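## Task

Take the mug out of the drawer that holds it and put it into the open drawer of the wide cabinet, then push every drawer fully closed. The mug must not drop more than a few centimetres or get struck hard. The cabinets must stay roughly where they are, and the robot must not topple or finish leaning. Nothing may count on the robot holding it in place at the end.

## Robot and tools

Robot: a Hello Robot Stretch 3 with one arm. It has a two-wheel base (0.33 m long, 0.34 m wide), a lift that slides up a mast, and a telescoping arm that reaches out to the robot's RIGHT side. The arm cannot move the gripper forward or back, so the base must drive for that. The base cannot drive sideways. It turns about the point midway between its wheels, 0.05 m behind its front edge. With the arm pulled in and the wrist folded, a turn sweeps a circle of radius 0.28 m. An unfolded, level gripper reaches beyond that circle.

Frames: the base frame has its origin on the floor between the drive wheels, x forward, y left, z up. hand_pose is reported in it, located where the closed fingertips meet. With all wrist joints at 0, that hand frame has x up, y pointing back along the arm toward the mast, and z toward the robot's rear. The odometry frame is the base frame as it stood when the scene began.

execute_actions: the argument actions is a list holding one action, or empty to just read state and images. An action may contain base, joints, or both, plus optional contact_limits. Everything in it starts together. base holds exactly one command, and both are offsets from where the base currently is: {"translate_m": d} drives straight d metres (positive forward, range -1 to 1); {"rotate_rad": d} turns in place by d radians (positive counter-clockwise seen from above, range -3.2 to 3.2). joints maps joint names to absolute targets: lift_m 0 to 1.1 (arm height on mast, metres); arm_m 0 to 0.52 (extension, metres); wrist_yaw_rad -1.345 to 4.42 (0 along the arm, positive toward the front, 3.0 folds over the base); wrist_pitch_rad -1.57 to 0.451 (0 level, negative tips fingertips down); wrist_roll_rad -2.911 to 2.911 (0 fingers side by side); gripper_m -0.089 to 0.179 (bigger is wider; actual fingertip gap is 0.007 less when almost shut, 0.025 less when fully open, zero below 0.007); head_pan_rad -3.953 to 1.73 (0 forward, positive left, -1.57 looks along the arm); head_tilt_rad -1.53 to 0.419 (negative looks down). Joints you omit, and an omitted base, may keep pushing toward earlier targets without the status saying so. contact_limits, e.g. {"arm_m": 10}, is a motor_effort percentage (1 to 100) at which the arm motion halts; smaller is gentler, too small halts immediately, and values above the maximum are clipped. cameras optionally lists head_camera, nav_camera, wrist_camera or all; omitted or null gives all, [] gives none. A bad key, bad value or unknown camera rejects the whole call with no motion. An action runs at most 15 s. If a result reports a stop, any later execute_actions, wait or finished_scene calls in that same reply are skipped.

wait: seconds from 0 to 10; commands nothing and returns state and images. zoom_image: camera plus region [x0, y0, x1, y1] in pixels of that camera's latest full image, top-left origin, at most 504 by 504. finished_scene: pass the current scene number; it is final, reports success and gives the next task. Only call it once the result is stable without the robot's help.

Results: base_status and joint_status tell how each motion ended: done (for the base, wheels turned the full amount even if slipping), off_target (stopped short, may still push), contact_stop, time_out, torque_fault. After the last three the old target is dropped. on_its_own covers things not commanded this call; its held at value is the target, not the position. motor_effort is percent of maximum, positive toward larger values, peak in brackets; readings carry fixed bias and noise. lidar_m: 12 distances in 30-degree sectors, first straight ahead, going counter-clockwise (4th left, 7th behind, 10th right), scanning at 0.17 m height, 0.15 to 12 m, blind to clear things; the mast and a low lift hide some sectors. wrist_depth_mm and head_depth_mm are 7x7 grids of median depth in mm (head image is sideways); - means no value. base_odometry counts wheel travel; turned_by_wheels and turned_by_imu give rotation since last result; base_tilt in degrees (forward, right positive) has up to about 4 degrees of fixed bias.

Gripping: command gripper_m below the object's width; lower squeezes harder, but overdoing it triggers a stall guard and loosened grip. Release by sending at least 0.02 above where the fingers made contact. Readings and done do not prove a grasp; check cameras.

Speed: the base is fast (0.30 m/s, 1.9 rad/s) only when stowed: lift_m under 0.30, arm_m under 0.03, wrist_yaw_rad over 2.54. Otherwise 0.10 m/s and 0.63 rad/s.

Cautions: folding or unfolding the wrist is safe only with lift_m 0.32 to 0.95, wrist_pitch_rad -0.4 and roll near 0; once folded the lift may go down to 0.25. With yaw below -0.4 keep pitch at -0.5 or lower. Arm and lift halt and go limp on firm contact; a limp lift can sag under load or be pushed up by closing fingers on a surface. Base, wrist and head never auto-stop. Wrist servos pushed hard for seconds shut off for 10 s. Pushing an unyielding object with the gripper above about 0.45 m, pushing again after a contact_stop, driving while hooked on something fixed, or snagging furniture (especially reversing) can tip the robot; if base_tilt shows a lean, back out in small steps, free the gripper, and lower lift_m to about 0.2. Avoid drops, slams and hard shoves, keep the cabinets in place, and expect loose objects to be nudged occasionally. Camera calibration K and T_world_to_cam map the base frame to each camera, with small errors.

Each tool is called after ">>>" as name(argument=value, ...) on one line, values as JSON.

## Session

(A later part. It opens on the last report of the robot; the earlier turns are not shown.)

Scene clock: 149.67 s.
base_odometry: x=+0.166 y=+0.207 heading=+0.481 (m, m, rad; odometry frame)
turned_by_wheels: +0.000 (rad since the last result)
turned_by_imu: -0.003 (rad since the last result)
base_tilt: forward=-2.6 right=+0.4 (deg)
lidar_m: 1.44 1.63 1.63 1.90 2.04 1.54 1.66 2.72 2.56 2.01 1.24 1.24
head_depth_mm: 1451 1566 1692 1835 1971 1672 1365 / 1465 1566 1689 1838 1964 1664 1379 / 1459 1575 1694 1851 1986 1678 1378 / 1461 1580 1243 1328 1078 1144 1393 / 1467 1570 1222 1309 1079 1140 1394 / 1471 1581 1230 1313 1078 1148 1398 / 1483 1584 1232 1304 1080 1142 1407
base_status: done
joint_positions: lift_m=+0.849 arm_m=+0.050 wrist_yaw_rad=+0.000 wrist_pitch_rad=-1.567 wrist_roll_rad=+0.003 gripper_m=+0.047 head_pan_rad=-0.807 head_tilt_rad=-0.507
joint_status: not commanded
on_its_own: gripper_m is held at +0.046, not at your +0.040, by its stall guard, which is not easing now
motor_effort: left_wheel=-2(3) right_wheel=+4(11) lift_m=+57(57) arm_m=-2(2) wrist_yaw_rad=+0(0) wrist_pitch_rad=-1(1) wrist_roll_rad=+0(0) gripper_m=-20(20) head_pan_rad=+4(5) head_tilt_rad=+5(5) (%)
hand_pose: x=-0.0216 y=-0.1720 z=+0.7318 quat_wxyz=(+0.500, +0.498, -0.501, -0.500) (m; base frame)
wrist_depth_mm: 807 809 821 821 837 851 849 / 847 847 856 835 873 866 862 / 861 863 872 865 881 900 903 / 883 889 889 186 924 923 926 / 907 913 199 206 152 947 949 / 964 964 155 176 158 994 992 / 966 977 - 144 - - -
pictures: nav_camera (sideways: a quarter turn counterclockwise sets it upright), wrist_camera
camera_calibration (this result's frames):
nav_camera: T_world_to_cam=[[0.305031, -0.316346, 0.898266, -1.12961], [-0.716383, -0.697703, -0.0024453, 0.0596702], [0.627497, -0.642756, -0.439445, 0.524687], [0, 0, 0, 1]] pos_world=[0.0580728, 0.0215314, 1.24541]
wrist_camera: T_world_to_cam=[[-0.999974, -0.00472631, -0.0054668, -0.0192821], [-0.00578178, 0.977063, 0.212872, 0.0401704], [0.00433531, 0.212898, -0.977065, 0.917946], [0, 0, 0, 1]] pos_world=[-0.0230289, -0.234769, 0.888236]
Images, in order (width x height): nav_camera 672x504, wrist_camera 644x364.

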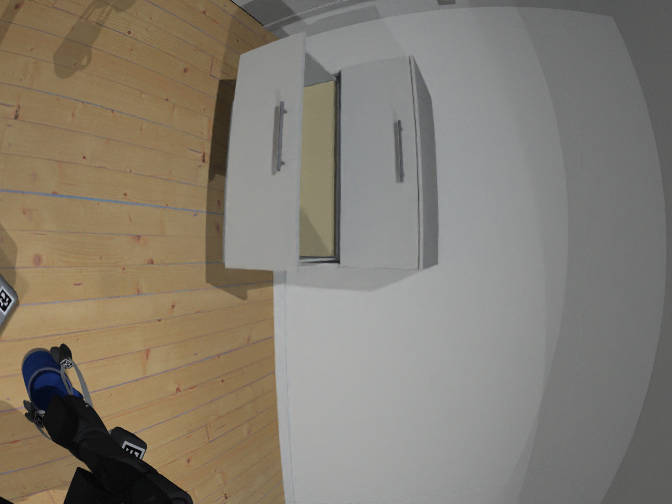

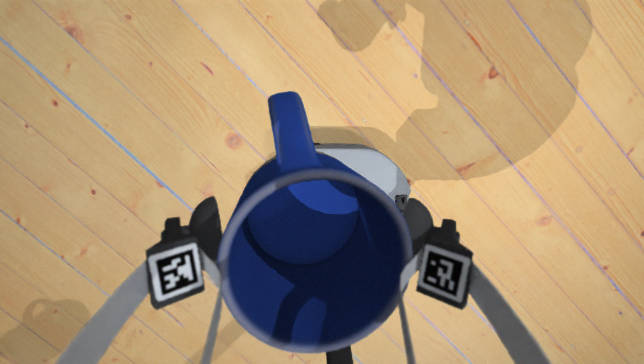

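>>> execute_actions(actions=[{"base":{"translate_m":0.78}}], cameras=[])

>>> execute_actions(actions=[{"base":{"rotate_rad":0.75},"joints":{"head_pan_rad":-1.57,"head_tilt_rad":-0.9}}])

Scene clock: 172.93 s.
base_odometry: x=+0.858 y=+0.568 heading=+0.481 (m, m, rad; odometry frame)
turned_by_wheels: +0.000 (rad since the last result)
turned_by_imu: -0.002 (rad since the last result)
base_tilt: forward=-2.7 right=+0.4 (deg)
lidar_m: 1.22 1.05 1.08 1.24 2.17 2.27 2.30 3.40 2.37 0.79 0.68 0.68
head_depth_mm: 981 1057 980 702 760 888 946 / 977 1057 993 703 760 889 945 / 984 1059 1009 699 759 895 949 / 983 1054 1026 705 759 901 954 / 988 1062 1049 712 760 903 959 / 989 1060 1067 714 759 892 962 / 991 1067 1109 713 762 832 864
base_status: done
joint_positions: lift_m=+0.849 arm_m=+0.050 wrist_yaw_rad=+0.000 wrist_pitch_rad=-1.567 wrist_roll_rad=+0.003 gripper_m=+0.047 head_pan_rad=-0.807 head_tilt_rad=-0.507
joint_status: not commanded
on_its_own: gripper_m is held at +0.046, not at your +0.040, by its stall guard, which is not easing now
motor_effort: left_wheel=-2(2) right_wheel=+4(11) lift_m=+56(56) arm_m=-2(2) wrist_yaw_rad=+0(0) wrist_pitch_rad=-1(1) wrist_roll_rad=+0(0) gripper_m=-20(20) head_pan_rad=+5(3) head_tilt_rad=+6(6) (%)
hand_pose: x=-0.0216 y=-0.1720 z=+0.7318 quat_wxyz=(+0.500, +0.498, -0.501, -0.500) (m; base frame)
wrist_depth_mm: 243 344 817 842 833 844 847 / 310 429 831 855 858 870 880 / 370 858 887 866 889 909 916 / 464 879 897 186 923 935 916 / 902 921 199 206 151 961 975 / 942 948 155 176 158 - - / 990 - - 144 - - -
pictures: none
No camera images: the call's "cameras" was empty. Leave "cameras" out to get every camera's image.

Scene clock: 175.07 s.
base_odometry: x=+0.858 y=+0.568 heading=+1.231 (m, m, rad; odometry frame)
turned_by_wheels: +0.750 (rad since the last result)
turned_by_imu: +0.762 (rad since the last result)
base_tilt: forward=-2.7 right=+0.5 (deg)
lidar_m: 1.05 1.11 1.49 2.59 2.43 3.41 2.99 1.73 0.72 0.68 0.70 1.10
head_depth_mm: 670 658 782 964 - - 1130 / 679 669 781 964 - - 1101 / 689 656 781 988 - - 510 / 699 655 779 987 1038 749 1115 / 709 667 774 985 1040 748 1156 / 718 665 775 983 1050 744 1155 / 728 663 773 928 882 739 1162
base_status: done
joint_positions: lift_m=+0.849 arm_m=+0.050 wrist_yaw_rad=+0.000 wrist_pitch_rad=-1.567 wrist_roll_rad=+0.003 gripper_m=+0.047 head_pan_rad=-1.563 head_tilt_rad=-0.889
joint_status: all done
on_its_own: gripper_m is held at +0.046, not at your +0.040, by its stall guard, which is not easing now
motor_effort: left_wheel=-2(5) right_wheel=+5(12) lift_m=+58(57) arm_m=-2(3) wrist_yaw_rad=+0(1) wrist_pitch_rad=-1(1) wrist_roll_rad=+0(0) gripper_m=-20(20) head_pan_rad=-4(48) head_tilt_rad=-7(45) (%)
hand_pose: x=-0.0216 y=-0.1720 z=+0.7318 quat_wxyz=(+0.500, +0.498, -0.501, -0.500) (m; base frame)
wrist_depth_mm: 384 388 397 410 424 437 453 / 842 850 842 857 858 870 880 / 862 876 864 862 892 911 904 / 889 875 901 186 914 910 936 / 915 931 199 207 151 966 960 / 934 970 155 176 158 983 - / 972 - 994 144 - - -
pictures: head_camera (sideways: a quarter turn clockwise sets it upright), nav_camera (sideways: a quarter turn counterclockwise sets it upright), wrist_camera
camera_calibration (this result's frames):
head_camera: T_world_to_cam=[[0.0309292, 0.750049, -0.660659, 0.878385], [0.998109, 0.0119501, 0.0602942, -0.0747045], [0.0531185, -0.661274, -0.748261, 0.925606], [0, 0, 0, 1]] pos_world=[-0.00177125, -0.0458597, 1.27741]
nav_camera: T_world_to_cam=[[0.00724514, -0.742328, 0.669997, -0.830218], [-0.999879, -0.0145815, -0.00534328, 0.0651705], [0.013736, -0.669878, -0.742344, 0.922475], [0, 0, 0, 1]] pos_world=[0.0585065, 0.00260167, 1.24139]
wrist_camera: T_world_to_cam=[[-0.999974, -0.00473565, -0.00546677, -0.0192837], [-0.0057909, 0.977063, 0.212872, 0.0401674], [0.0043333, 0.212898, -0.977065, 0.917945], [0, 0, 0, 1]] pos_world=[-0.0230283, -0.234766, 0.888236]
Images, in order (width x height): head_camera 896x504, nav_camera 672x504, wrist_camera 644x364.

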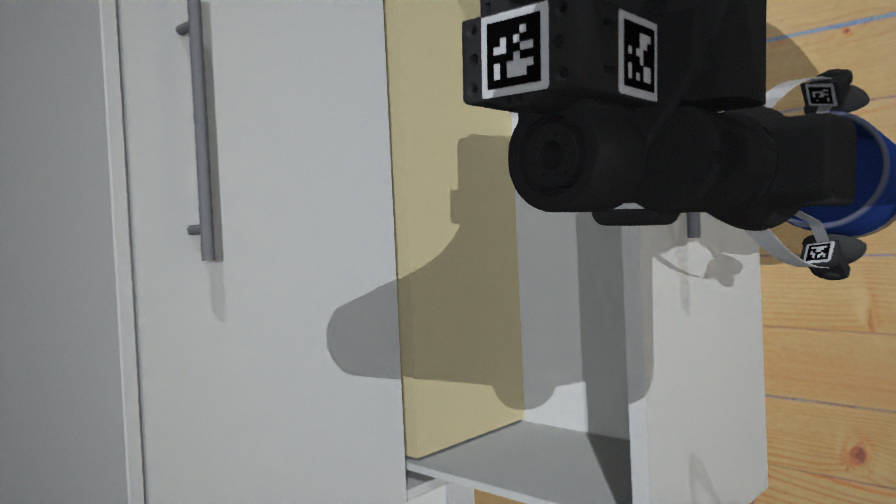

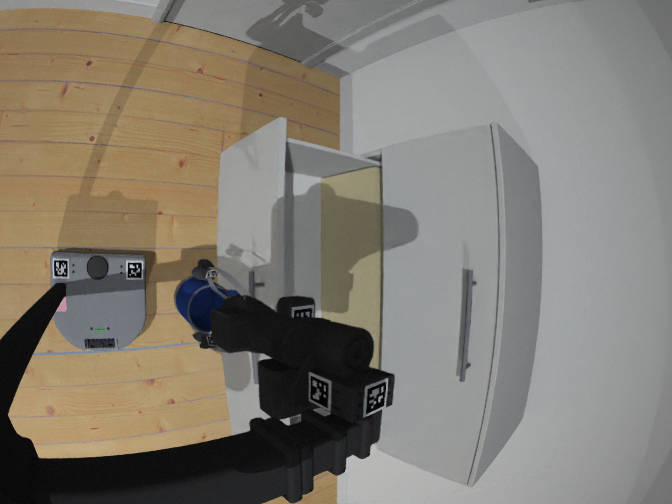

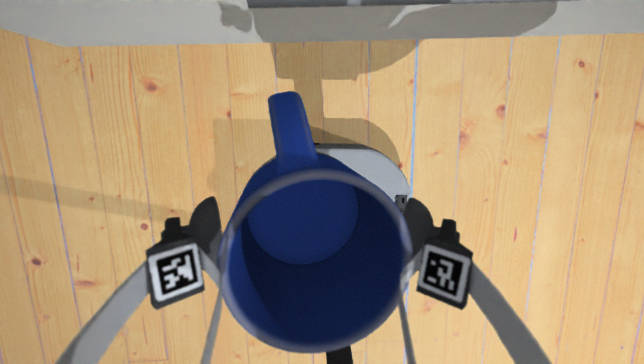

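>>> execute_actions(actions=[{"joints":{"lift_m":0.89,"arm_m":0.12}}], cameras=[])

>>> execute_actions(actions=[{"joints":{"arm_m":0.37}}], cameras=["wrist_camera","head_camera"])

Scene clock: 194.43 s.
base_odometry: x=+0.858 y=+0.568 heading=+1.231 (m, m, rad; odometry frame)
turned_by_wheels: +0.000 (rad since the last result)
turned_by_imu: +0.000 (rad since the last result)
base_tilt: forward=-2.6 right=+0.4 (deg)
lidar_m: 1.05 1.11 1.48 2.59 2.44 3.40 2.99 1.73 0.72 0.68 0.70 1.11
head_depth_mm: 670 659 - - 988 759 1135 / 679 669 747 - 1002 690 1135 / 687 657 761 - - 543 1125 / 699 653 779 992 1046 685 1147 / 709 666 776 984 1041 748 1152 / 717 664 775 981 1046 743 1156 / 728 662 771 932 879 739 1166
base_status: not commanded
joint_positions: lift_m=+0.889 arm_m=+0.120 wrist_yaw_rad=+0.000 wrist_pitch_rad=-1.567 wrist_roll_rad=+0.003 gripper_m=+0.047 head_pan_rad=-1.563 head_tilt_rad=-0.889
joint_status: all done
on_its_own: gripper_m is held at +0.046, not at your +0.040, by its stall guard, which is not easing now
motor_effort: left_wheel=-2(2) right_wheel=+5(5) lift_m=+57(59) arm_m=+4(5) wrist_yaw_rad=+0(0) wrist_pitch_rad=-1(1) wrist_roll_rad=+0(0) gripper_m=-20(20) head_pan_rad=-4(4) head_tilt_rad=-7(7) (%)
hand_pose: x=-0.0216 y=-0.2415 z=+0.7718 quat_wxyz=(+0.500, +0.498, -0.501, -0.500) (m; base frame)
wrist_depth_mm: 396 490 490 227 229 230 243 / 326 337 353 294 312 288 476 / 889 905 913 905 924 939 928 / 936 926 934 197 955 974 981 / 956 967 199 206 151 997 - / 986 - 155 176 157 - - / - - - 144 - - -
pictures: none
No camera images: the call's "cameras" was empty. Leave "cameras" out to get every camera's image.

Scene clock: 197.50 s.
base_odometry: x=+0.858 y=+0.568 heading=+1.231 (m, m, rad; odometry frame)
turned_by_wheels: +0.000 (rad since the last result)
turned_by_imu: +0.000 (rad since the last result)
base_tilt: forward=-2.6 right=+0.5 (deg)
lidar_m: 1.05 1.11 1.48 2.59 2.44 3.40 3.00 1.73 0.72 0.68 0.70 1.11
head_depth_mm: 702 - 792 996 1017 761 1128 / 746 - 781 990 1024 759 1137 / 724 - - 685 1028 754 1142 / 698 653 779 957 1037 750 1146 / 710 666 775 986 1038 747 1150 / 717 664 776 982 1045 743 1161 / 727 661 773 929 877 739 1167
base_status: not commanded
joint_positions: lift_m=+0.889 arm_m=+0.370 wrist_yaw_rad=+0.000 wrist_pitch_rad=-1.567 wrist_roll_rad=+0.003 gripper_m=+0.047 head_pan_rad=-1.563 head_tilt_rad=-0.889
joint_status: all done
on_its_own: gripper_m is held at +0.046, not at your +0.040, by its stall guard, which is not easing now
motor_effort: left_wheel=-2(2) right_wheel=+6(5) lift_m=+57(57) arm_m=+4(2) wrist_yaw_rad=+0(1) wrist_pitch_rad=-1(1) wrist_roll_rad=+0(0) gripper_m=-20(20) head_pan_rad=-4(4) head_tilt_rad=-7(8) (%)
hand_pose: x=-0.0216 y=-0.4915 z=+0.7718 quat_wxyz=(+0.500, +0.498, -0.501, -0.500) (m; base frame)
wrist_depth_mm: 438 498 500 504 507 512 510 / 433 507 512 519 524 529 517 / 431 527 530 522 540 543 539 / 428 541 543 198 557 563 560 / 427 539 199 206 152 498 482 / 373 396 155 176 158 344 341 / 287 279 272 142 279 280 290
pictures: head_camera (sideways: a quarter turn clockwise sets it upright), wrist_camera
camera_calibration (this result's frames):
head_camera: T_world_to_cam=[[0.0310704, 0.750121, -0.66057, 0.878268], [0.998111, 0.0117542, 0.0602946, -0.0747052], [0.0529928, -0.661196, -0.74834, 0.925709], [0, 0, 0, 1]] pos_world=[-0.00177994, -0.0458553, 1.27741]
wrist_camera: T_world_to_cam=[[-0.999975, -0.00453477, -0.00546644, -0.020475], [-0.00559423, 0.977079, 0.212801, 0.343905], [0.00437614, 0.212827, -0.97708, 1.02503], [0, 0, 0, 1]] pos_world=[-0.0230363, -0.554269, 0.928239]
Images, in order (width x height): head_camera 896x504, wrist_camera 644x364.

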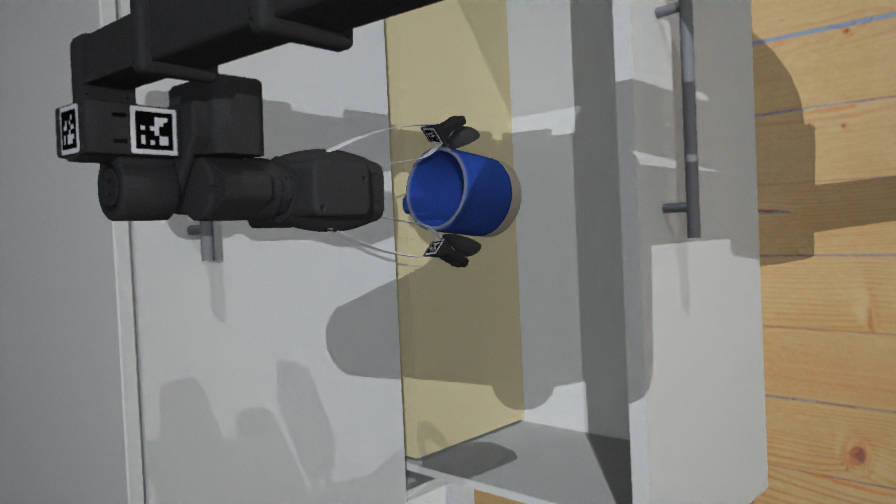

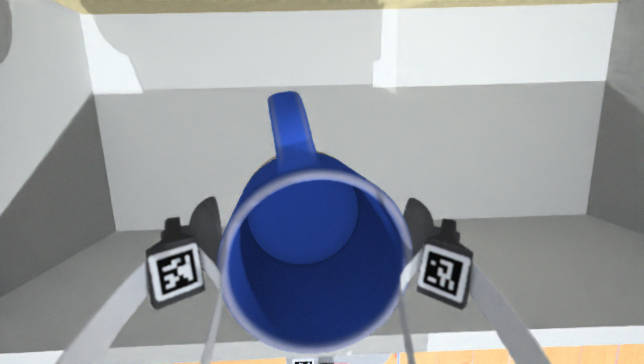

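>>> execute_actions(actions=[{"joints":{"lift_m":0.60}}], cameras=["wrist_camera","head_camera"])

Scene clock: 213.67 s.
base_odometry: x=+0.858 y=+0.568 heading=+1.231 (m, m, rad; odometry frame)
turned_by_wheels: +0.000 (rad since the last result)
turned_by_imu: +0.000 (rad since the last result)
base_tilt: forward=-2.6 right=+0.4 (deg)
lidar_m: 1.04 1.10 1.48 2.59 2.43 3.39 3.00 1.73 0.72 0.68 0.70 1.10
head_depth_mm: 668 659 783 998 1017 696 - / 677 669 781 - 1027 758 1134 / 689 656 779 - 924 753 1142 / 698 655 781 987 1037 749 1145 / 706 664 777 983 1042 747 1151 / 718 664 776 986 1047 743 1158 / 728 663 774 932 878 738 1161
base_status: not commanded
joint_positions: lift_m=+0.600 arm_m=+0.370 wrist_yaw_rad=+0.000 wrist_pitch_rad=-1.567 wrist_roll_rad=+0.003 gripper_m=+0.047 head_pan_rad=-1.563 head_tilt_rad=-0.889
joint_status: all done
on_its_own: gripper_m is held at +0.046, not at your +0.040, by its stall guard, which is not easing now
motor_effort: left_wheel=-2(2) right_wheel=+5(5) lift_m=+27(50) arm_m=+4(4) wrist_yaw_rad=+0(0) wrist_pitch_rad=-1(1) wrist_roll_rad=+0(0) gripper_m=-20(20) head_pan_rad=-4(4) head_tilt_rad=-7(7) (%)
hand_pose: x=-0.0216 y=-0.4915 z=+0.4828 quat_wxyz=(+0.500, +0.498, -0.501, -0.500) (m; base frame)
wrist_depth_mm: 229 230 232 232 235 237 238 / 235 237 238 239 242 244 246 / 242 245 247 245 251 252 254 / 250 252 251 200 260 260 263 / 259 259 199 206 151 268 272 / 267 267 155 176 158 280 282 / 273 275 261 145 269 267 265
pictures: head_camera (sideways: a quarter turn clockwise sets it upright), wrist_camera
camera_calibration (this result's frames):
head_camera: T_world_to_cam=[[0.0310704, 0.750121, -0.66057, 0.878269], [0.998111, 0.0117542, 0.0602946, -0.0747052], [0.0529928, -0.661196, -0.748339, 0.925708], [0, 0, 0, 1]] pos_world=[-0.00177994, -0.0458554, 1.27741]
wrist_camera: T_world_to_cam=[[-0.999975, -0.00453497, -0.00546644, -0.0220554], [-0.00559444, 0.977079, 0.212801, 0.405426], [0.0043761, 0.212827, -0.97708, 0.74258], [0, 0, 0, 1]] pos_world=[-0.0230363, -0.554274, 0.639164]
Images, in order (width x height): head_camera 896x504, wrist_camera 644x364.

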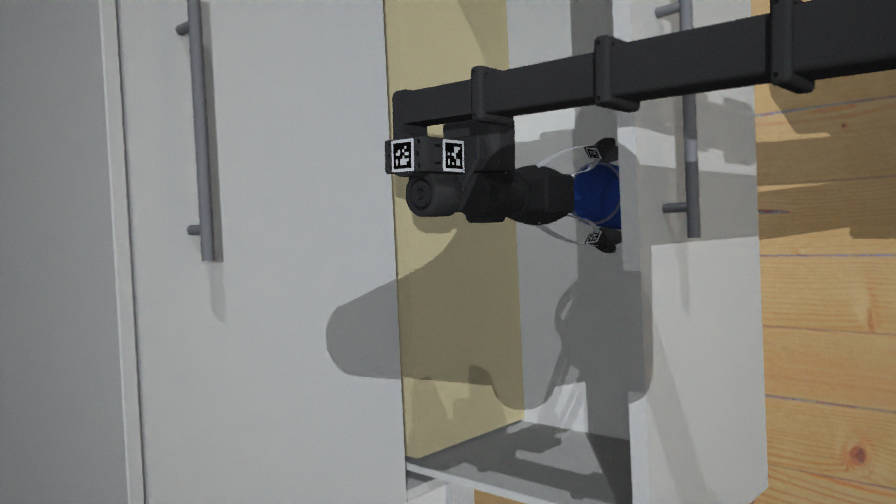

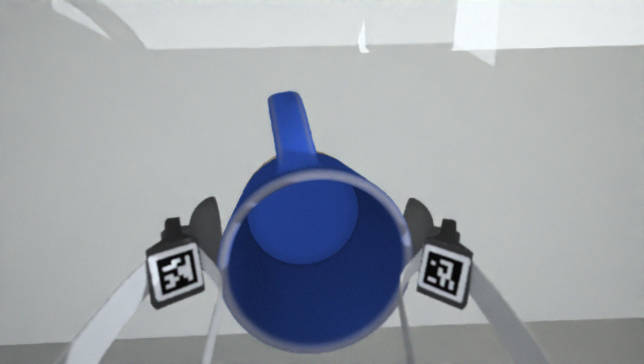

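>>> execute_actions(actions=[{"joints":{"lift_m":0.558}}], cameras=["wrist_camera"])

Scene clock: 217.97 s.
base_odometry: x=+0.858 y=+0.568 heading=+1.231 (m, m, rad; odometry frame)
turned_by_wheels: +0.000 (rad since the last result)
turned_by_imu: +0.000 (rad since the last result)
base_tilt: forward=-2.7 right=+0.5 (deg)
lidar_m: 1.05 1.11 1.48 2.59 2.43 3.39 3.00 1.73 0.72 0.68 0.70 1.10
head_depth_mm: 670 658 784 996 1018 758 - / 679 671 782 937 1005 755 1140 / 688 656 781 942 959 752 1142 / 697 654 777 988 1034 751 1147 / 708 666 776 983 1040 747 1147 / 715 665 775 980 1046 742 1158 / 726 665 773 934 880 738 1167
base_status: not commanded
joint_positions: lift_m=+0.558 arm_m=+0.370 wrist_yaw_rad=+0.000 wrist_pitch_rad=-1.567 wrist_roll_rad=+0.003 gripper_m=+0.047 head_pan_rad=-1.563 head_tilt_rad=-0.889
joint_status: all done
on_its_own: gripper_m is held at +0.046, not at your +0.040, by its stall guard, which is not easing now
motor_effort: left_wheel=-2(2) right_wheel=+5(6) lift_m=+27(27) arm_m=+4(3) wrist_yaw_rad=+0(0) wrist_pitch_rad=-1(1) wrist_roll_rad=+0(0) gripper_m=-20(20) head_pan_rad=-4(5) head_tilt_rad=-7(7) (%)
hand_pose: x=-0.0216 y=-0.4915 z=+0.4408 quat_wxyz=(+0.500, +0.498, -0.501, -0.500) (m; base frame)
wrist_depth_mm: 189 191 193 194 196 196 199 / 196 197 198 200 202 204 205 / 202 203 204 204 208 209 212 / 208 210 210 198 214 215 219 / 215 216 199 207 151 224 227 / 223 222 155 176 158 232 234 / 230 233 234 145 239 240 241
pictures: wrist_camera
camera_calibration (this result's frames):
wrist_camera: T_world_to_cam=[[-0.999975, -0.00453469, -0.00546644, -0.0222848], [-0.00559416, 0.977079, 0.212801, 0.414364], [0.00437616, 0.212827, -0.97708, 0.701544], [0, 0, 0, 1]] pos_world=[-0.0230363, -0.554275, 0.597165]
Images, in order (width x height): wrist_camera 644x364.

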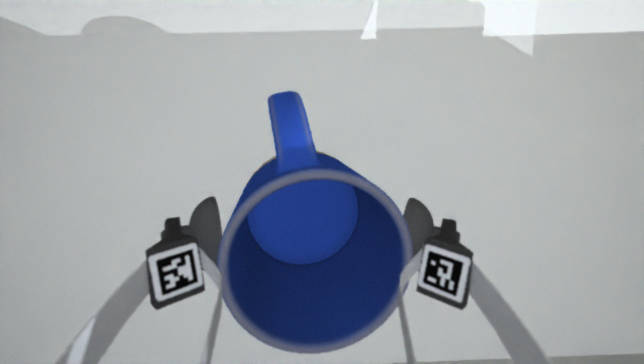

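About 4 mm above the floor. Release and lift out.

>>> execute_actions(actions=[{"joints":{"gripper_m":0.14}}], cameras=["wrist_camera"])

>>> execute_actions(actions=[{"joints":{"lift_m":0.86}}], cameras=["wrist_camera"])

Scene clock: 222.97 s.
base_odometry: x=+0.858 y=+0.568 heading=+1.231 (m, m, rad; odometry frame)
turned_by_wheels: +0.000 (rad since the last result)
turned_by_imu: +0.000 (rad since the last result)
base_tilt: forward=-2.6 right=+0.4 (deg)
lidar_m: 1.05 1.11 1.49 2.60 2.43 3.38 2.99 1.73 0.71 0.68 0.70 1.11
head_depth_mm: 669 658 783 998 1018 760 - / 678 670 781 938 1014 756 1137 / 688 657 780 945 937 752 1143 / 698 655 778 986 1036 750 1145 / 708 666 777 987 1042 746 1148 / 718 666 774 977 1045 741 1160 / 728 662 774 930 882 739 1162
base_status: not commanded
joint_positions: lift_m=+0.558 arm_m=+0.370 wrist_yaw_rad=+0.000 wrist_pitch_rad=-1.568 wrist_roll_rad=+0.003 gripper_m=+0.140 head_pan_rad=-1.563 head_tilt_rad=-0.889
joint_status: all done
motor_effort: left_wheel=-2(2) right_wheel=+5(6) lift_m=+27(27) arm_m=+4(4) wrist_yaw_rad=+0(0) wrist_pitch_rad=-1(1) wrist_roll_rad=+0(0) gripper_m=+1(85) head_pan_rad=-5(4) head_tilt_rad=-7(7) (%)
hand_pose: x=-0.0216 y=-0.4914 z=+0.4408 quat_wxyz=(+0.500, +0.498, -0.501, -0.500) (m; base frame)
wrist_depth_mm: 190 192 193 195 195 197 199 / 196 198 199 200 202 203 205 / 202 203 204 205 208 209 212 / 209 209 211 165 216 217 219 / 215 216 208 212 220 225 226 / 222 226 170 181 229 - 235 / 232 232 235 151 239 241 243
pictures: wrist_camera
camera_calibration (this result's frames):
wrist_camera: T_world_to_cam=[[-0.999975, -0.00453326, -0.00546864, -0.0222826], [-0.00559533, 0.976977, 0.21327, 0.413992], [0.00437593, 0.213296, -0.976978, 0.701703], [0, 0, 0, 1]] pos_world=[-0.0230363, -0.554232, 0.597134]
Images, in order (width x height): wrist_camera 644x364.

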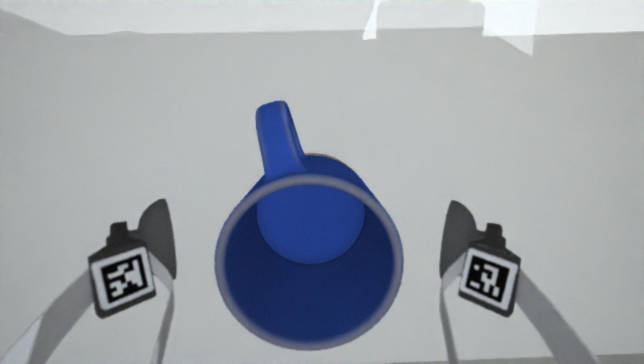

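Scene clock: 226.53 s.
base_odometry: x=+0.858 y=+0.568 heading=+1.231 (m, m, rad; odometry frame)
turned_by_wheels: +0.000 (rad since the last result)
turned_by_imu: +0.000 (rad since the last result)
base_tilt: forward=-2.7 right=+0.5 (deg)
lidar_m: 1.05 1.11 1.48 2.59 2.43 3.40 3.00 1.73 0.72 0.68 0.70 1.10
head_depth_mm: 672 - - 1025 1015 760 1131 / 681 - 801 992 1024 758 1139 / 688 - - 991 1025 753 1142 / 699 655 777 987 1035 753 1148 / 707 666 777 987 1040 746 1153 / 716 664 775 987 1046 742 1157 / 729 662 774 930 881 739 1165
base_status: not commanded
joint_positions: lift_m=+0.860 arm_m=+0.370 wrist_yaw_rad=+0.000 wrist_pitch_rad=-1.568 wrist_roll_rad=+0.003 gripper_m=+0.140 head_pan_rad=-1.563 head_tilt_rad=-0.889
joint_status: all done
motor_effort: left_wheel=-2(1) right_wheel=+5(5) lift_m=+54(56) arm_m=+3(3) wrist_yaw_rad=+0(0) wrist_pitch_rad=-1(1) wrist_roll_rad=+0(0) gripper_m=+1(1) head_pan_rad=-5(4) head_tilt_rad=-7(7) (%)
hand_pose: x=-0.0216 y=-0.4914 z=+0.7419 quat_wxyz=(+0.500, +0.498, -0.501, -0.500) (m; base frame)
wrist_depth_mm: 437 466 472 472 474 483 482 / 436 482 486 487 490 501 501 / 430 500 503 507 508 508 512 / 426 513 519 519 528 530 530 / 429 522 524 510 506 512 484 / 375 346 361 356 351 - 341 / 282 280 276 273 270 266 265
pictures: wrist_camera
camera_calibration (this result's frames):
wrist_camera: T_world_to_cam=[[-0.999975, -0.00453314, -0.00546864, -0.0206356], [-0.00559521, 0.976977, 0.21327, 0.349761], [0.00437595, 0.213296, -0.976978, 0.995941], [0, 0, 0, 1]] pos_world=[-0.0230363, -0.554232, 0.898306]
Images, in order (width x height): wrist_camera 644x364.

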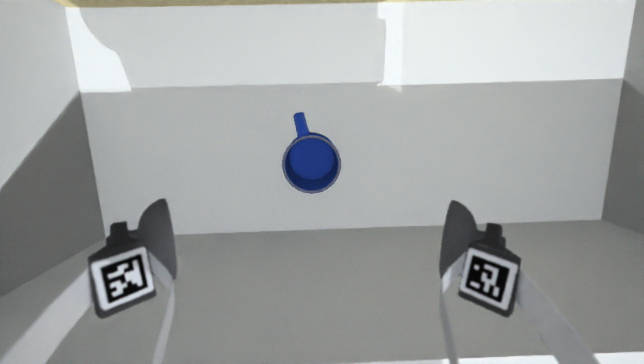

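>>> execute_actions(actions=[{"joints":{"arm_m":0.0,"gripper_m":0.0}}], cameras=[])

>>> execute_actions(actions=[{"joints":{"lift_m":0.49}}], cameras=[])

>>> execute_actions(actions=[{"joints":{"wrist_pitch_rad":-0.8}}])

Scene clock: 243.73 s.
base_odometry: x=+0.858 y=+0.568 heading=+1.231 (m, m, rad; odometry frame)
turned_by_wheels: +0.000 (rad since the last result)
turned_by_imu: +0.000 (rad since the last result)
base_tilt: forward=-2.6 right=+0.4 (deg)
lidar_m: 1.05 1.11 1.48 2.59 2.43 3.41 3.00 1.73 0.72 0.68 0.70 1.10
head_depth_mm: 668 657 786 999 1071 - - / 679 671 782 996 1042 - - / 689 655 779 993 1048 - - / 698 655 778 986 1034 749 1150 / 708 666 776 985 1040 746 1151 / 718 664 774 982 1046 743 1159 / 729 664 773 931 878 742 1166
base_status: not commanded
joint_positions: lift_m=+0.860 arm_m=+0.000 wrist_yaw_rad=+0.000 wrist_pitch_rad=-1.568 wrist_roll_rad=+0.003 gripper_m=+0.000 head_pan_rad=-1.563 head_tilt_rad=-0.889
joint_status: all done
motor_effort: left_wheel=-2(2) right_wheel=+5(4) lift_m=+54(54) arm_m=-2(2) wrist_yaw_rad=+0(1) wrist_pitch_rad=-1(1) wrist_roll_rad=+0(0) gripper_m=-2(82) head_pan_rad=-4(4) head_tilt_rad=-7(7) (%)
hand_pose: x=-0.0216 y=-0.1219 z=+0.7419 quat_wxyz=(+0.500, +0.498, -0.501, -0.500) (m; base frame)
wrist_depth_mm: 817 824 823 842 851 863 856 / 842 849 857 863 877 884 888 / 873 869 894 890 903 909 912 / 898 907 920 - 921 948 942 / 913 956 916 - 954 963 992 / 957 958 975 995 974 - - / - 993 - - - - -
pictures: none
No camera images: the call's "cameras" was empty. Leave "cameras" out to get every camera's image.

Scene clock: 247.93 s.
base_odometry: x=+0.858 y=+0.568 heading=+1.231 (m, m, rad; odometry frame)
turned_by_wheels: +0.000 (rad since the last result)
turned_by_imu: +0.000 (rad since the last result)
base_tilt: forward=-2.6 right=+0.4 (deg)
lidar_m: 1.05 1.11 1.48 2.59 2.43 3.40 3.00 1.73 0.71 0.68 0.70 1.11
head_depth_mm: 670 660 785 998 1017 763 1144 / 680 670 785 994 1019 759 1152 / 688 657 781 993 1026 753 1164 / 698 654 778 989 1035 750 1149 / 707 667 777 985 1041 745 1154 / 718 665 774 983 1045 743 1161 / 728 664 772 934 878 739 1161
base_status: not commanded
joint_positions: lift_m=+0.490 arm_m=+0.000 wrist_yaw_rad=+0.000 wrist_pitch_rad=-1.568 wrist_roll_rad=+0.003 gripper_m=+0.000 head_pan_rad=-1.563 head_tilt_rad=-0.889
joint_status: all done
motor_effort: left_wheel=-2(2) right_wheel=+5(5) lift_m=+24(48) arm_m=-2(2) wrist_yaw_rad=+0(0) wrist_pitch_rad=-1(1) wrist_roll_rad=+0(0) gripper_m=-2(2) head_pan_rad=-4(4) head_tilt_rad=-7(7) (%)
hand_pose: x=-0.0216 y=-0.1219 z=+0.3729 quat_wxyz=(+0.500, +0.498, -0.501, -0.500) (m; base frame)
wrist_depth_mm: 482 485 491 492 496 494 504 / 496 502 501 507 516 516 517 / 515 517 513 522 530 532 534 / 527 534 539 - - 544 553 / 543 546 551 - - 568 569 / 560 567 577 - - 591 593 / 589 588 596 - - 618 615
pictures: none
No camera images: the call's "cameras" was empty. Leave "cameras" out to get every camera's image.

Scene clock: 249.13 s.
base_odometry: x=+0.858 y=+0.568 heading=+1.231 (m, m, rad; odometry frame)
turned_by_wheels: +0.000 (rad since the last result)
turned_by_imu: +0.000 (rad since the last result)
base_tilt: forward=-2.6 right=+0.4 (deg)
lidar_m: 1.04 1.11 1.49 2.59 2.43 3.41 2.98 1.73 0.72 0.68 0.70 1.11
head_depth_mm: 669 659 785 997 1015 761 1140 / 679 669 783 992 1018 759 1156 / 691 655 783 989 1032 754 - / 698 655 779 987 1031 752 1150 / 708 667 776 989 1040 746 1150 / 716 664 776 982 1044 744 1156 / 729 664 774 932 881 742 1164
base_status: not commanded
joint_positions: lift_m=+0.490 arm_m=+0.000 wrist_yaw_rad=+0.000 wrist_pitch_rad=-0.815 wrist_roll_rad=+0.003 gripper_m=+0.000 head_pan_rad=-1.563 head_tilt_rad=-0.889
joint_status: all done
motor_effort: left_wheel=-2(2) right_wheel=+4(5) lift_m=+24(24) arm_m=-2(2) wrist_yaw_rad=-1(1) wrist_pitch_rad=+7(6) wrist_roll_rad=+0(0) gripper_m=-2(2) head_pan_rad=-5(4) head_tilt_rad=-6(7) (%)
hand_pose: x=-0.0216 y=-0.3034 z=+0.4262 quat_wxyz=(+0.648, +0.280, -0.650, -0.281) (m; base frame)
wrist_depth_mm: 110 111 113 114 116 118 120 / 128 129 132 134 136 139 142 / 153 156 159 162 166 169 174 / 191 194 200 205 211 217 224 / 600 602 600 - 638 639 643 / 565 568 565 558 573 577 589 / 519 520 526 527 532 537 542
pictures: head_camera (sideways: a quarter turn clockwise sets it upright), nav_camera (sideways: a quarter turn counterclockwise sets it upright), wrist_camera
camera_calibration (this result's frames):
head_camera: T_world_to_cam=[[0.0310705, 0.750146, -0.660542, 0.878232], [0.998111, 0.0117516, 0.0602948, -0.0747054], [0.0529923, -0.661168, -0.748364, 0.925741], [0, 0, 0, 1]] pos_world=[-0.00177996, -0.0458544, 1.2774]
nav_camera: T_world_to_cam=[[0.00710532, -0.742434, 0.669882, -0.830066], [-0.999882, -0.0143913, -0.00534433, 0.0651719], [0.0136082, -0.669765, -0.742449, 0.922612], [0, 0, 0, 1]] pos_world=[0.0585069, 0.00260116, 1.24139]
wrist_camera: T_world_to_cam=[[-0.99997, -0.00777839, -0.000645412, -0.0244847], [-0.00634954, 0.858787, -0.512293, 0.506817], [0.00453908, -0.512273, -0.858811, 0.376856], [0, 0, 0, 1]] pos_world=[-0.0229765, -0.242386, 0.583271]
Images, in order (width x height): head_camera 896x504, nav_camera 672x504, wrist_camera 644x364.

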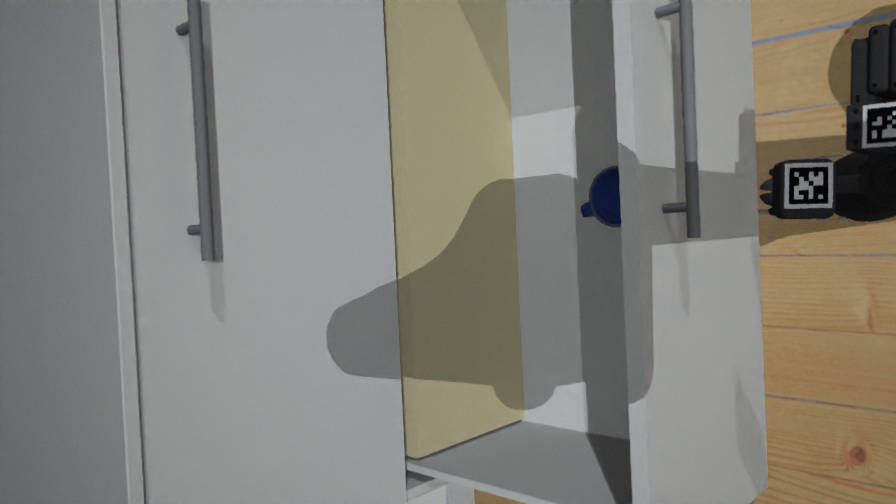

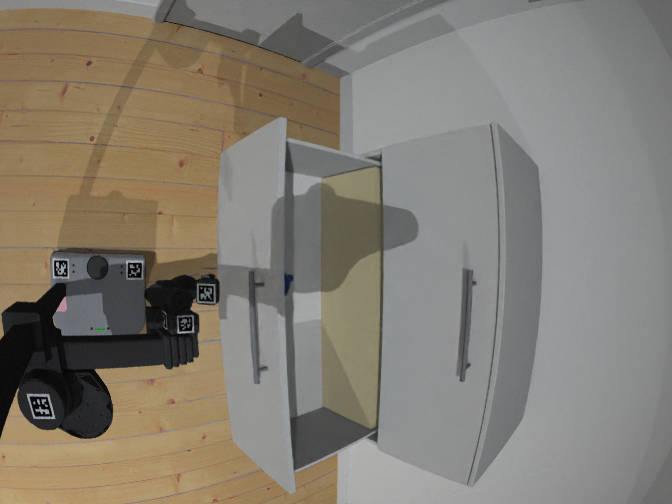

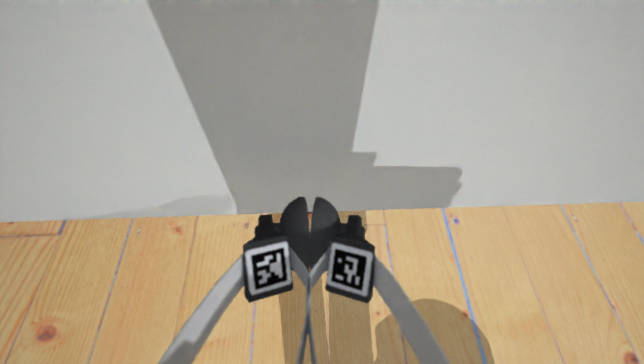

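>>> execute_actions(actions=[{"joints":{"arm_m":0.40}}])

Scene clock: 259.10 s.
base_odometry: x=+0.858 y=+0.568 heading=+1.231 (m, m, rad; odometry frame)
turned_by_wheels: +0.000 (rad since the last result)
turned_by_imu: +0.002 (rad since the last result)
base_tilt: forward=-3.5 right=-0.9 (deg)
lidar_m: 1.05 1.11 1.49 2.59 2.44 3.40 3.00 1.73 0.72 0.69 0.71 1.11
head_depth_mm: 721 695 809 960 1189 1285 1146 / 734 681 806 936 1188 1287 1147 / 748 679 804 907 1227 1298 1149 / 763 679 800 953 1178 1306 1155 / 779 692 802 953 1176 1316 1166 / 794 690 800 951 1179 1335 1174 / 811 689 797 950 1512 1341 1177
base_status: not commanded
joint_positions: lift_m=+0.490 arm_m=+0.398 wrist_yaw_rad=+0.009 wrist_pitch_rad=-0.948 wrist_roll_rad=+0.003 gripper_m=+0.000 head_pan_rad=-1.563 head_tilt_rad=-0.890
joint_status: all done
on_its_own: arm_m is at rest, and its effort (+20) is outside its rest range (-14 to +14); wrist_pitch_rad is at rest, and its effort (+66) is outside its rest range (-20 to +32)
motor_effort: left_wheel=-1(4) right_wheel=-1(12) lift_m=+24(25) arm_m=+20(22) wrist_yaw_rad=-8(17) wrist_pitch_rad=+66(67) wrist_roll_rad=+0(0) gripper_m=-4(4) head_pan_rad=-3(3) head_tilt_rad=-7(7) (%)
hand_pose: x=-0.0204 y=-0.6731 z=+0.4070 quat_wxyz=(+0.630, +0.325, -0.628, -0.321) (m; base frame)
wrist_depth_mm: - 71 71 72 73 74 75 / 84 85 86 87 88 89 90 / 105 106 108 109 111 113 115 / 139 141 144 147 151 154 158 / 207 212 209 203 235 243 250 / 396 422 443 546 419 373 552 / 519 518 525 524 527 533 530
pictures: head_camera (sideways: a quarter turn clockwise sets it upright), nav_camera (sideways: a quarter turn counterclockwise sets it upright), wrist_camera
camera_calibration (this result's frames):
head_camera: T_world_to_cam=[[0.0311983, 0.75062, -0.659997, 0.877522], [0.998114, 0.0115331, 0.0602978, -0.0747092], [0.0528725, -0.660634, -0.748844, 0.926366], [0, 0, 0, 1]] pos_world=[-0.00178813, -0.0458353, 1.27737]
nav_camera: T_world_to_cam=[[0.00697894, -0.742921, 0.669342, -0.829363], [-0.999885, -0.0142123, -0.00534923, 0.0651782], [0.0134869, -0.669228, -0.742935, 0.923245], [0, 0, 0, 1]] pos_world=[0.0585071, 0.0026359, 1.24139]
wrist_camera: T_world_to_cam=[[-0.999857, -0.0168284, -0.00164623, -0.0318655], [-0.014822, 0.919149, -0.393631, 0.806615], [0.00813732, -0.39355, -0.919267, 0.275538], [0, 0, 0, 1]] pos_world=[-0.0221475, -0.633498, 0.570749]
Images, in order (width x height): head_camera 896x504, nav_camera 672x504, wrist_camera 644x364.

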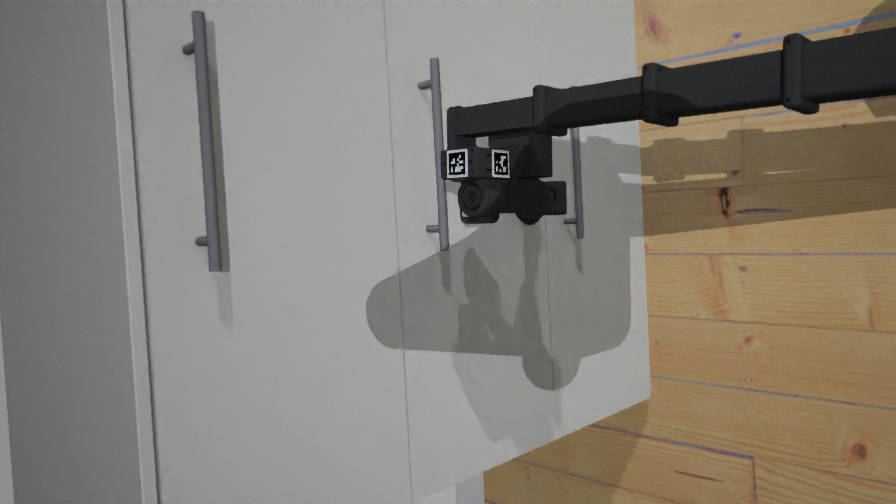

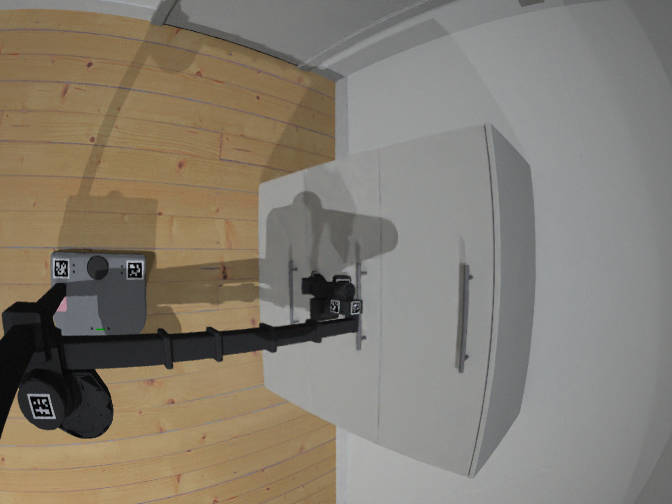

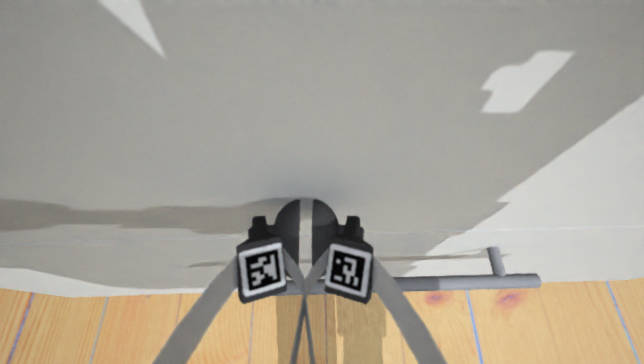

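Closed. Retract and stow, then return.

>>> execute_actions(actions=[{"joints":{"arm_m":0.0,"wrist_pitch_rad":-0.4}}], cameras=[])

>>> execute_actions(actions=[{"base":{"rotate_rad":-0.75},"joints":{"wrist_yaw_rad":3.0}}], cameras=[])

>>> execute_actions(actions=[{"base":{"translate_m":-1.0},"joints":{"lift_m":0.28}}], cameras=[])

>>> execute_actions(actions=[{"base":{"translate_m":-0.78}}], cameras=[])

>>> execute_actions(actions=[{"base":{"rotate_rad":-2.37}}], cameras=["head_camera","nav_camera"])

Scene clock: 270.70 s.
base_odometry: x=+0.858 y=+0.568 heading=+1.231 (m, m, rad; odometry frame)
turned_by_wheels: +0.000 (rad since the last result)
turned_by_imu: -0.011 (rad since the last result)
base_tilt: forward=-2.6 right=+0.5 (deg)
lidar_m: 1.04 1.11 1.47 2.59 2.42 3.42 3.00 1.74 0.72 0.68 0.70 1.11
head_depth_mm: 665 662 789 953 1187 1270 1149 / 672 659 785 948 1183 1279 1168 / 683 672 782 942 1142 1306 - / 692 654 781 936 1172 1293 1147 / 701 667 779 932 1164 1296 1151 / 713 666 775 932 1161 1304 1158 / 723 661 773 924 1474 1312 1163
base_status: not commanded
joint_positions: lift_m=+0.490 arm_m=+0.000 wrist_yaw_rad=+0.000 wrist_pitch_rad=-0.419 wrist_roll_rad=+0.003 gripper_m=+0.000 head_pan_rad=-1.565 head_tilt_rad=-0.892
joint_status: all done
motor_effort: left_wheel=+0(2) right_wheel=+1(6) lift_m=+41(41) arm_m=-2(12) wrist_yaw_rad=+0(7) wrist_pitch_rad=+9(100) wrist_roll_rad=+0(0) gripper_m=-2(3) head_pan_rad=-2(3) head_tilt_rad=-5(5) (%)
hand_pose: x=-0.0216 y=-0.3695 z=+0.5024 quat_wxyz=(+0.691, +0.147, -0.692, -0.148) (m; base frame)
wrist_depth_mm: 371 377 385 390 403 407 415 / 404 413 421 428 438 447 456 / 455 453 465 473 484 497 510 / 952 504 515 533 538 555 597 / 843 569 579 - 610 639 879 / 717 679 659 696 700 719 752 / 621 640 637 638 634 647 650
pictures: none
No camera images: the call's "cameras" was empty. Leave "cameras" out to get every camera's image.

Scene clock: 273.20 s.
base_odometry: x=+0.858 y=+0.568 heading=+0.481 (m, m, rad; odometry frame)
turned_by_wheels: -0.750 (rad since the last result)
turned_by_imu: -0.763 (rad since the last result)
base_tilt: forward=-2.6 right=+0.5 (deg)
lidar_m: 1.22 1.05 1.08 1.25 2.15 2.28 2.30 3.38 2.39 0.80 0.68 0.68
head_depth_mm: 1975 2317 2020 1689 1449 1272 1148 / 1762 2068 2028 1701 1458 1277 1167 / 1588 1822 1999 1721 1467 1276 1162 / 1439 1637 1879 1676 1443 1291 1171 / 782 849 967 1114 1332 1296 1154 / 739 774 868 991 1157 1279 1155 / 721 711 791 885 1025 1199 1163
base_status: done
joint_positions: lift_m=+0.490 arm_m=+0.000 wrist_yaw_rad=+2.998 wrist_pitch_rad=-0.419 wrist_roll_rad=+0.003 gripper_m=+0.000 head_pan_rad=-1.565 head_tilt_rad=-0.892
joint_status: all done
motor_effort: left_wheel=+3(6) right_wheel=-6(8) lift_m=+40(41) arm_m=-2(2) wrist_yaw_rad=+2(2) wrist_pitch_rad=+9(9) wrist_roll_rad=+0(0) gripper_m=-2(2) head_pan_rad=-3(3) head_tilt_rad=-5(4) (%)
hand_pose: x=+0.0109 y=+0.0768 z=+0.5024 quat_wxyz=(+0.197, +0.701, +0.097, +0.678) (m; base frame)
wrist_depth_mm: - - - - - 916 780 / - - - - - 969 816 / - - - - - - 880 / - - - - - - 932 / 867 843 902 - 885 899 902 / 719 731 - 718 751 758 761 / 626 633 635 643 638 652 649
pictures: none
No camera images: the call's "cameras" was empty. Leave "cameras" out to get every camera's image.

Scene clock: 279.43 s.
base_odometry: x=-0.028 y=+0.105 heading=+0.482 (m, m, rad; odometry frame)
turned_by_wheels: +0.000 (rad since the last result)
turned_by_imu: +0.001 (rad since the last result)
base_tilt: forward=-2.6 right=+0.4 (deg)
lidar_m: 1.61 1.78 1.79 2.07 1.87 1.34 1.47 2.54 2.46 2.20 1.90 1.41
head_depth_mm: 2899 2442 2047 1685 1450 1270 1132 / 2835 2560 2043 1711 1461 1279 1137 / 2561 2578 2065 1719 1469 1281 1139 / 2344 2490 2075 1720 1470 1295 1148 / 2123 2388 2088 1734 1479 1299 1157 / 1973 2208 2104 1740 1502 1302 1155 / 1832 2020 2125 1771 1497 1312 1165
base_status: done
joint_positions: lift_m=+0.280 arm_m=+0.000 wrist_yaw_rad=+2.999 wrist_pitch_rad=-0.418 wrist_roll_rad=+0.003 gripper_m=+0.000 head_pan_rad=-1.565 head_tilt_rad=-0.892
joint_status: all done
motor_effort: left_wheel=+3(5) right_wheel=-5(13) lift_m=+24(34) arm_m=-2(2) wrist_yaw_rad=+1(2) wrist_pitch_rad=+8(9) wrist_roll_rad=+0(0) gripper_m=-2(2) head_pan_rad=-3(3) head_tilt_rad=-5(5) (%)
hand_pose: x=+0.0106 y=+0.0769 z=+0.2931 quat_wxyz=(+0.196, +0.701, +0.097, +0.679) (m; base frame)
wrist_depth_mm: - - - - - - - / - - - - - - - / 896 - 919 935 936 959 980 / 700 695 703 713 726 742 736 / 561 562 596 - 591 594 601 / 476 501 - - 495 502 501 / - - - - 422 429 433
pictures: none
No camera images: the call's "cameras" was empty. Leave "cameras" out to get every camera's image.

Scene clock: 283.83 s.
base_odometry: x=-0.720 y=-0.256 heading=+0.482 (m, m, rad; odometry frame)
turned_by_wheels: +0.000 (rad since the last result)
turned_by_imu: +0.001 (rad since the last result)
base_tilt: forward=-2.6 right=+0.4 (deg)
lidar_m: 2.26 2.35 2.34 1.53 0.72 0.72 1.53 2.22 1.99 2.27 2.45 2.08
head_depth_mm: 2417 2522 2045 1693 1449 1274 1129 / 2201 2466 2033 1710 1457 1277 1137 / 2059 2340 2071 1706 1461 1288 1146 / 2292 2514 2079 1726 1471 1287 1146 / 2766 2647 2092 1736 1486 1294 1158 / 2555 2620 2118 1757 1490 1303 1159 / 2372 2531 2128 1760 1507 1315 1164
base_status: done
joint_positions: lift_m=+0.280 arm_m=+0.000 wrist_yaw_rad=+2.999 wrist_pitch_rad=-0.418 wrist_roll_rad=+0.003 gripper_m=+0.000 head_pan_rad=-1.565 head_tilt_rad=-0.892
joint_status: not commanded
motor_effort: left_wheel=+3(6) right_wheel=-4(14) lift_m=+24(24) arm_m=-1(2) wrist_yaw_rad=+1(1) wrist_pitch_rad=+8(8) wrist_roll_rad=+0(0) gripper_m=-2(2) head_pan_rad=-3(2) head_tilt_rad=-4(5) (%)
hand_pose: x=+0.0106 y=+0.0769 z=+0.2931 quat_wxyz=(+0.196, +0.701, +0.097, +0.679) (m; base frame)
wrist_depth_mm: 967 - - - - - - / 596 - - - - - - / 612 - 920 919 944 965 974 / 663 689 701 717 732 738 746 / 570 574 592 - 592 601 609 / 481 492 - - 491 499 499 / - - - - 420 433 430
pictures: none
No camera images: the call's "cameras" was empty. Leave "cameras" out to get every camera's image.

Scene clock: 286.43 s.
base_odometry: x=-0.720 y=-0.256 heading=-1.888 (m, m, rad; odometry frame)
turned_by_wheels: -2.370 (rad since the last result)
turned_by_imu: -2.408 (rad since the last result)
base_tilt: forward=-2.6 right=+0.4 (deg)
lidar_m: 2.00 2.27 2.40 2.45 2.33 2.43 2.34 1.92 1.38 0.72 0.73 1.83
head_depth_mm: 1174 1333 1553 1686 1447 1271 1135 / 1169 1339 1486 1588 878 1214 1131 / 1174 1261 1024 946 872 1216 1142 / 1167 1260 1036 956 877 1226 1146 / 1168 1264 1042 943 883 779 1154 / 1170 1306 1117 967 886 1230 1155 / 1168 1335 1545 1712 1502 1293 1166
base_status: done
joint_positions: lift_m=+0.280 arm_m=+0.000 wrist_yaw_rad=+2.999 wrist_pitch_rad=-0.418 wrist_roll_rad=+0.003 gripper_m=+0.000 head_pan_rad=-1.565 head_tilt_rad=-0.892
joint_status: not commanded
motor_effort: left_wheel=+2(9) right_wheel=-4(13) lift_m=+25(24) arm_m=-2(2) wrist_yaw_rad=+1(0) wrist_pitch_rad=+8(8) wrist_roll_rad=+0(0) gripper_m=-2(2) head_pan_rad=-3(2) head_tilt_rad=-5(5) (%)
hand_pose: x=+0.0106 y=+0.0769 z=+0.2931 quat_wxyz=(+0.196, +0.701, +0.097, +0.679) (m; base frame)
wrist_depth_mm: - - - - - - - / - - - - - - - / 864 - 931 931 951 983 979 / 689 704 712 721 723 721 742 / 564 569 601 - 581 595 597 / 477 491 - - 495 493 506 / - - - - 421 430 433
pictures: head_camera (sideways: a quarter turn clockwise sets it upright), nav_camera (sideways: a quarter turn counterclockwise sets it upright)
camera_calibration (this result's frames):
head_camera: T_world_to_cam=[[0.0326097, 0.752011, -0.658344, 0.875358], [0.998135, 0.00951262, 0.0603066, -0.0747207], [0.0516138, -0.659082, -0.750298, 0.928263], [0, 0, 0, 1]] pos_world=[-0.0018751, -0.0457662, 1.27727]
nav_camera: T_world_to_cam=[[0.00558208, -0.744405, 0.667705, -0.827221], [-0.99991, -0.0123094, -0.00536407, 0.0651977], [0.0122121, -0.667615, -0.744406, 0.925166], [0, 0, 0, 1]] pos_world=[0.0585112, 0.00266997, 1.24139]
Images, in order (width x height): head_camera 896x504, nav_camera 672x504.

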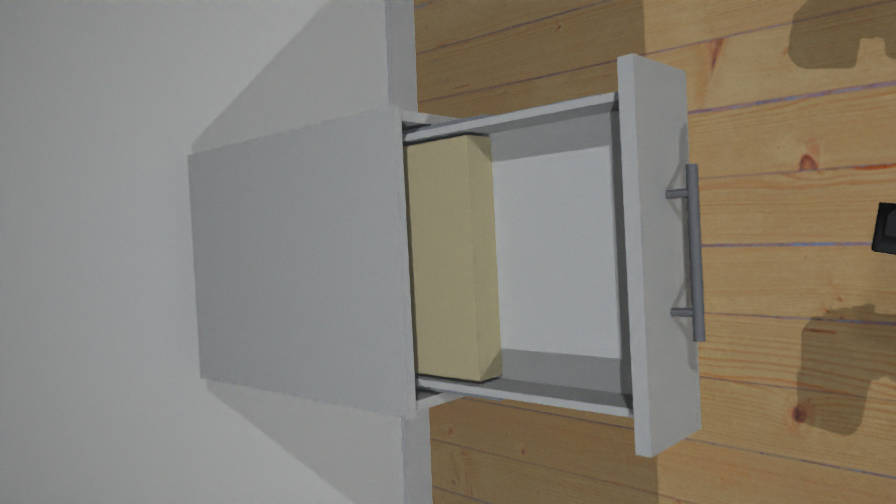

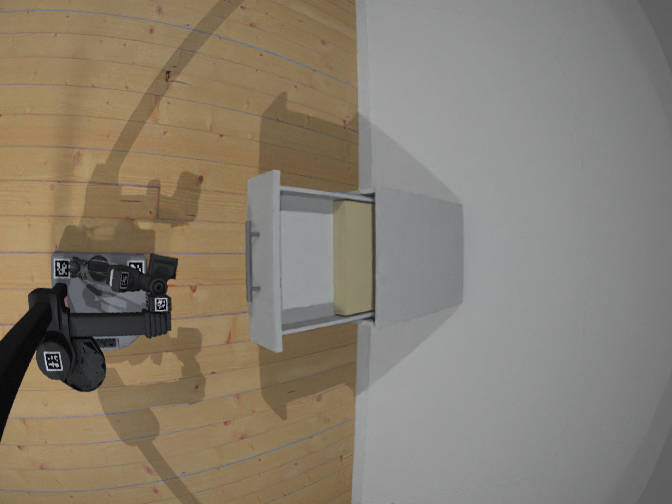

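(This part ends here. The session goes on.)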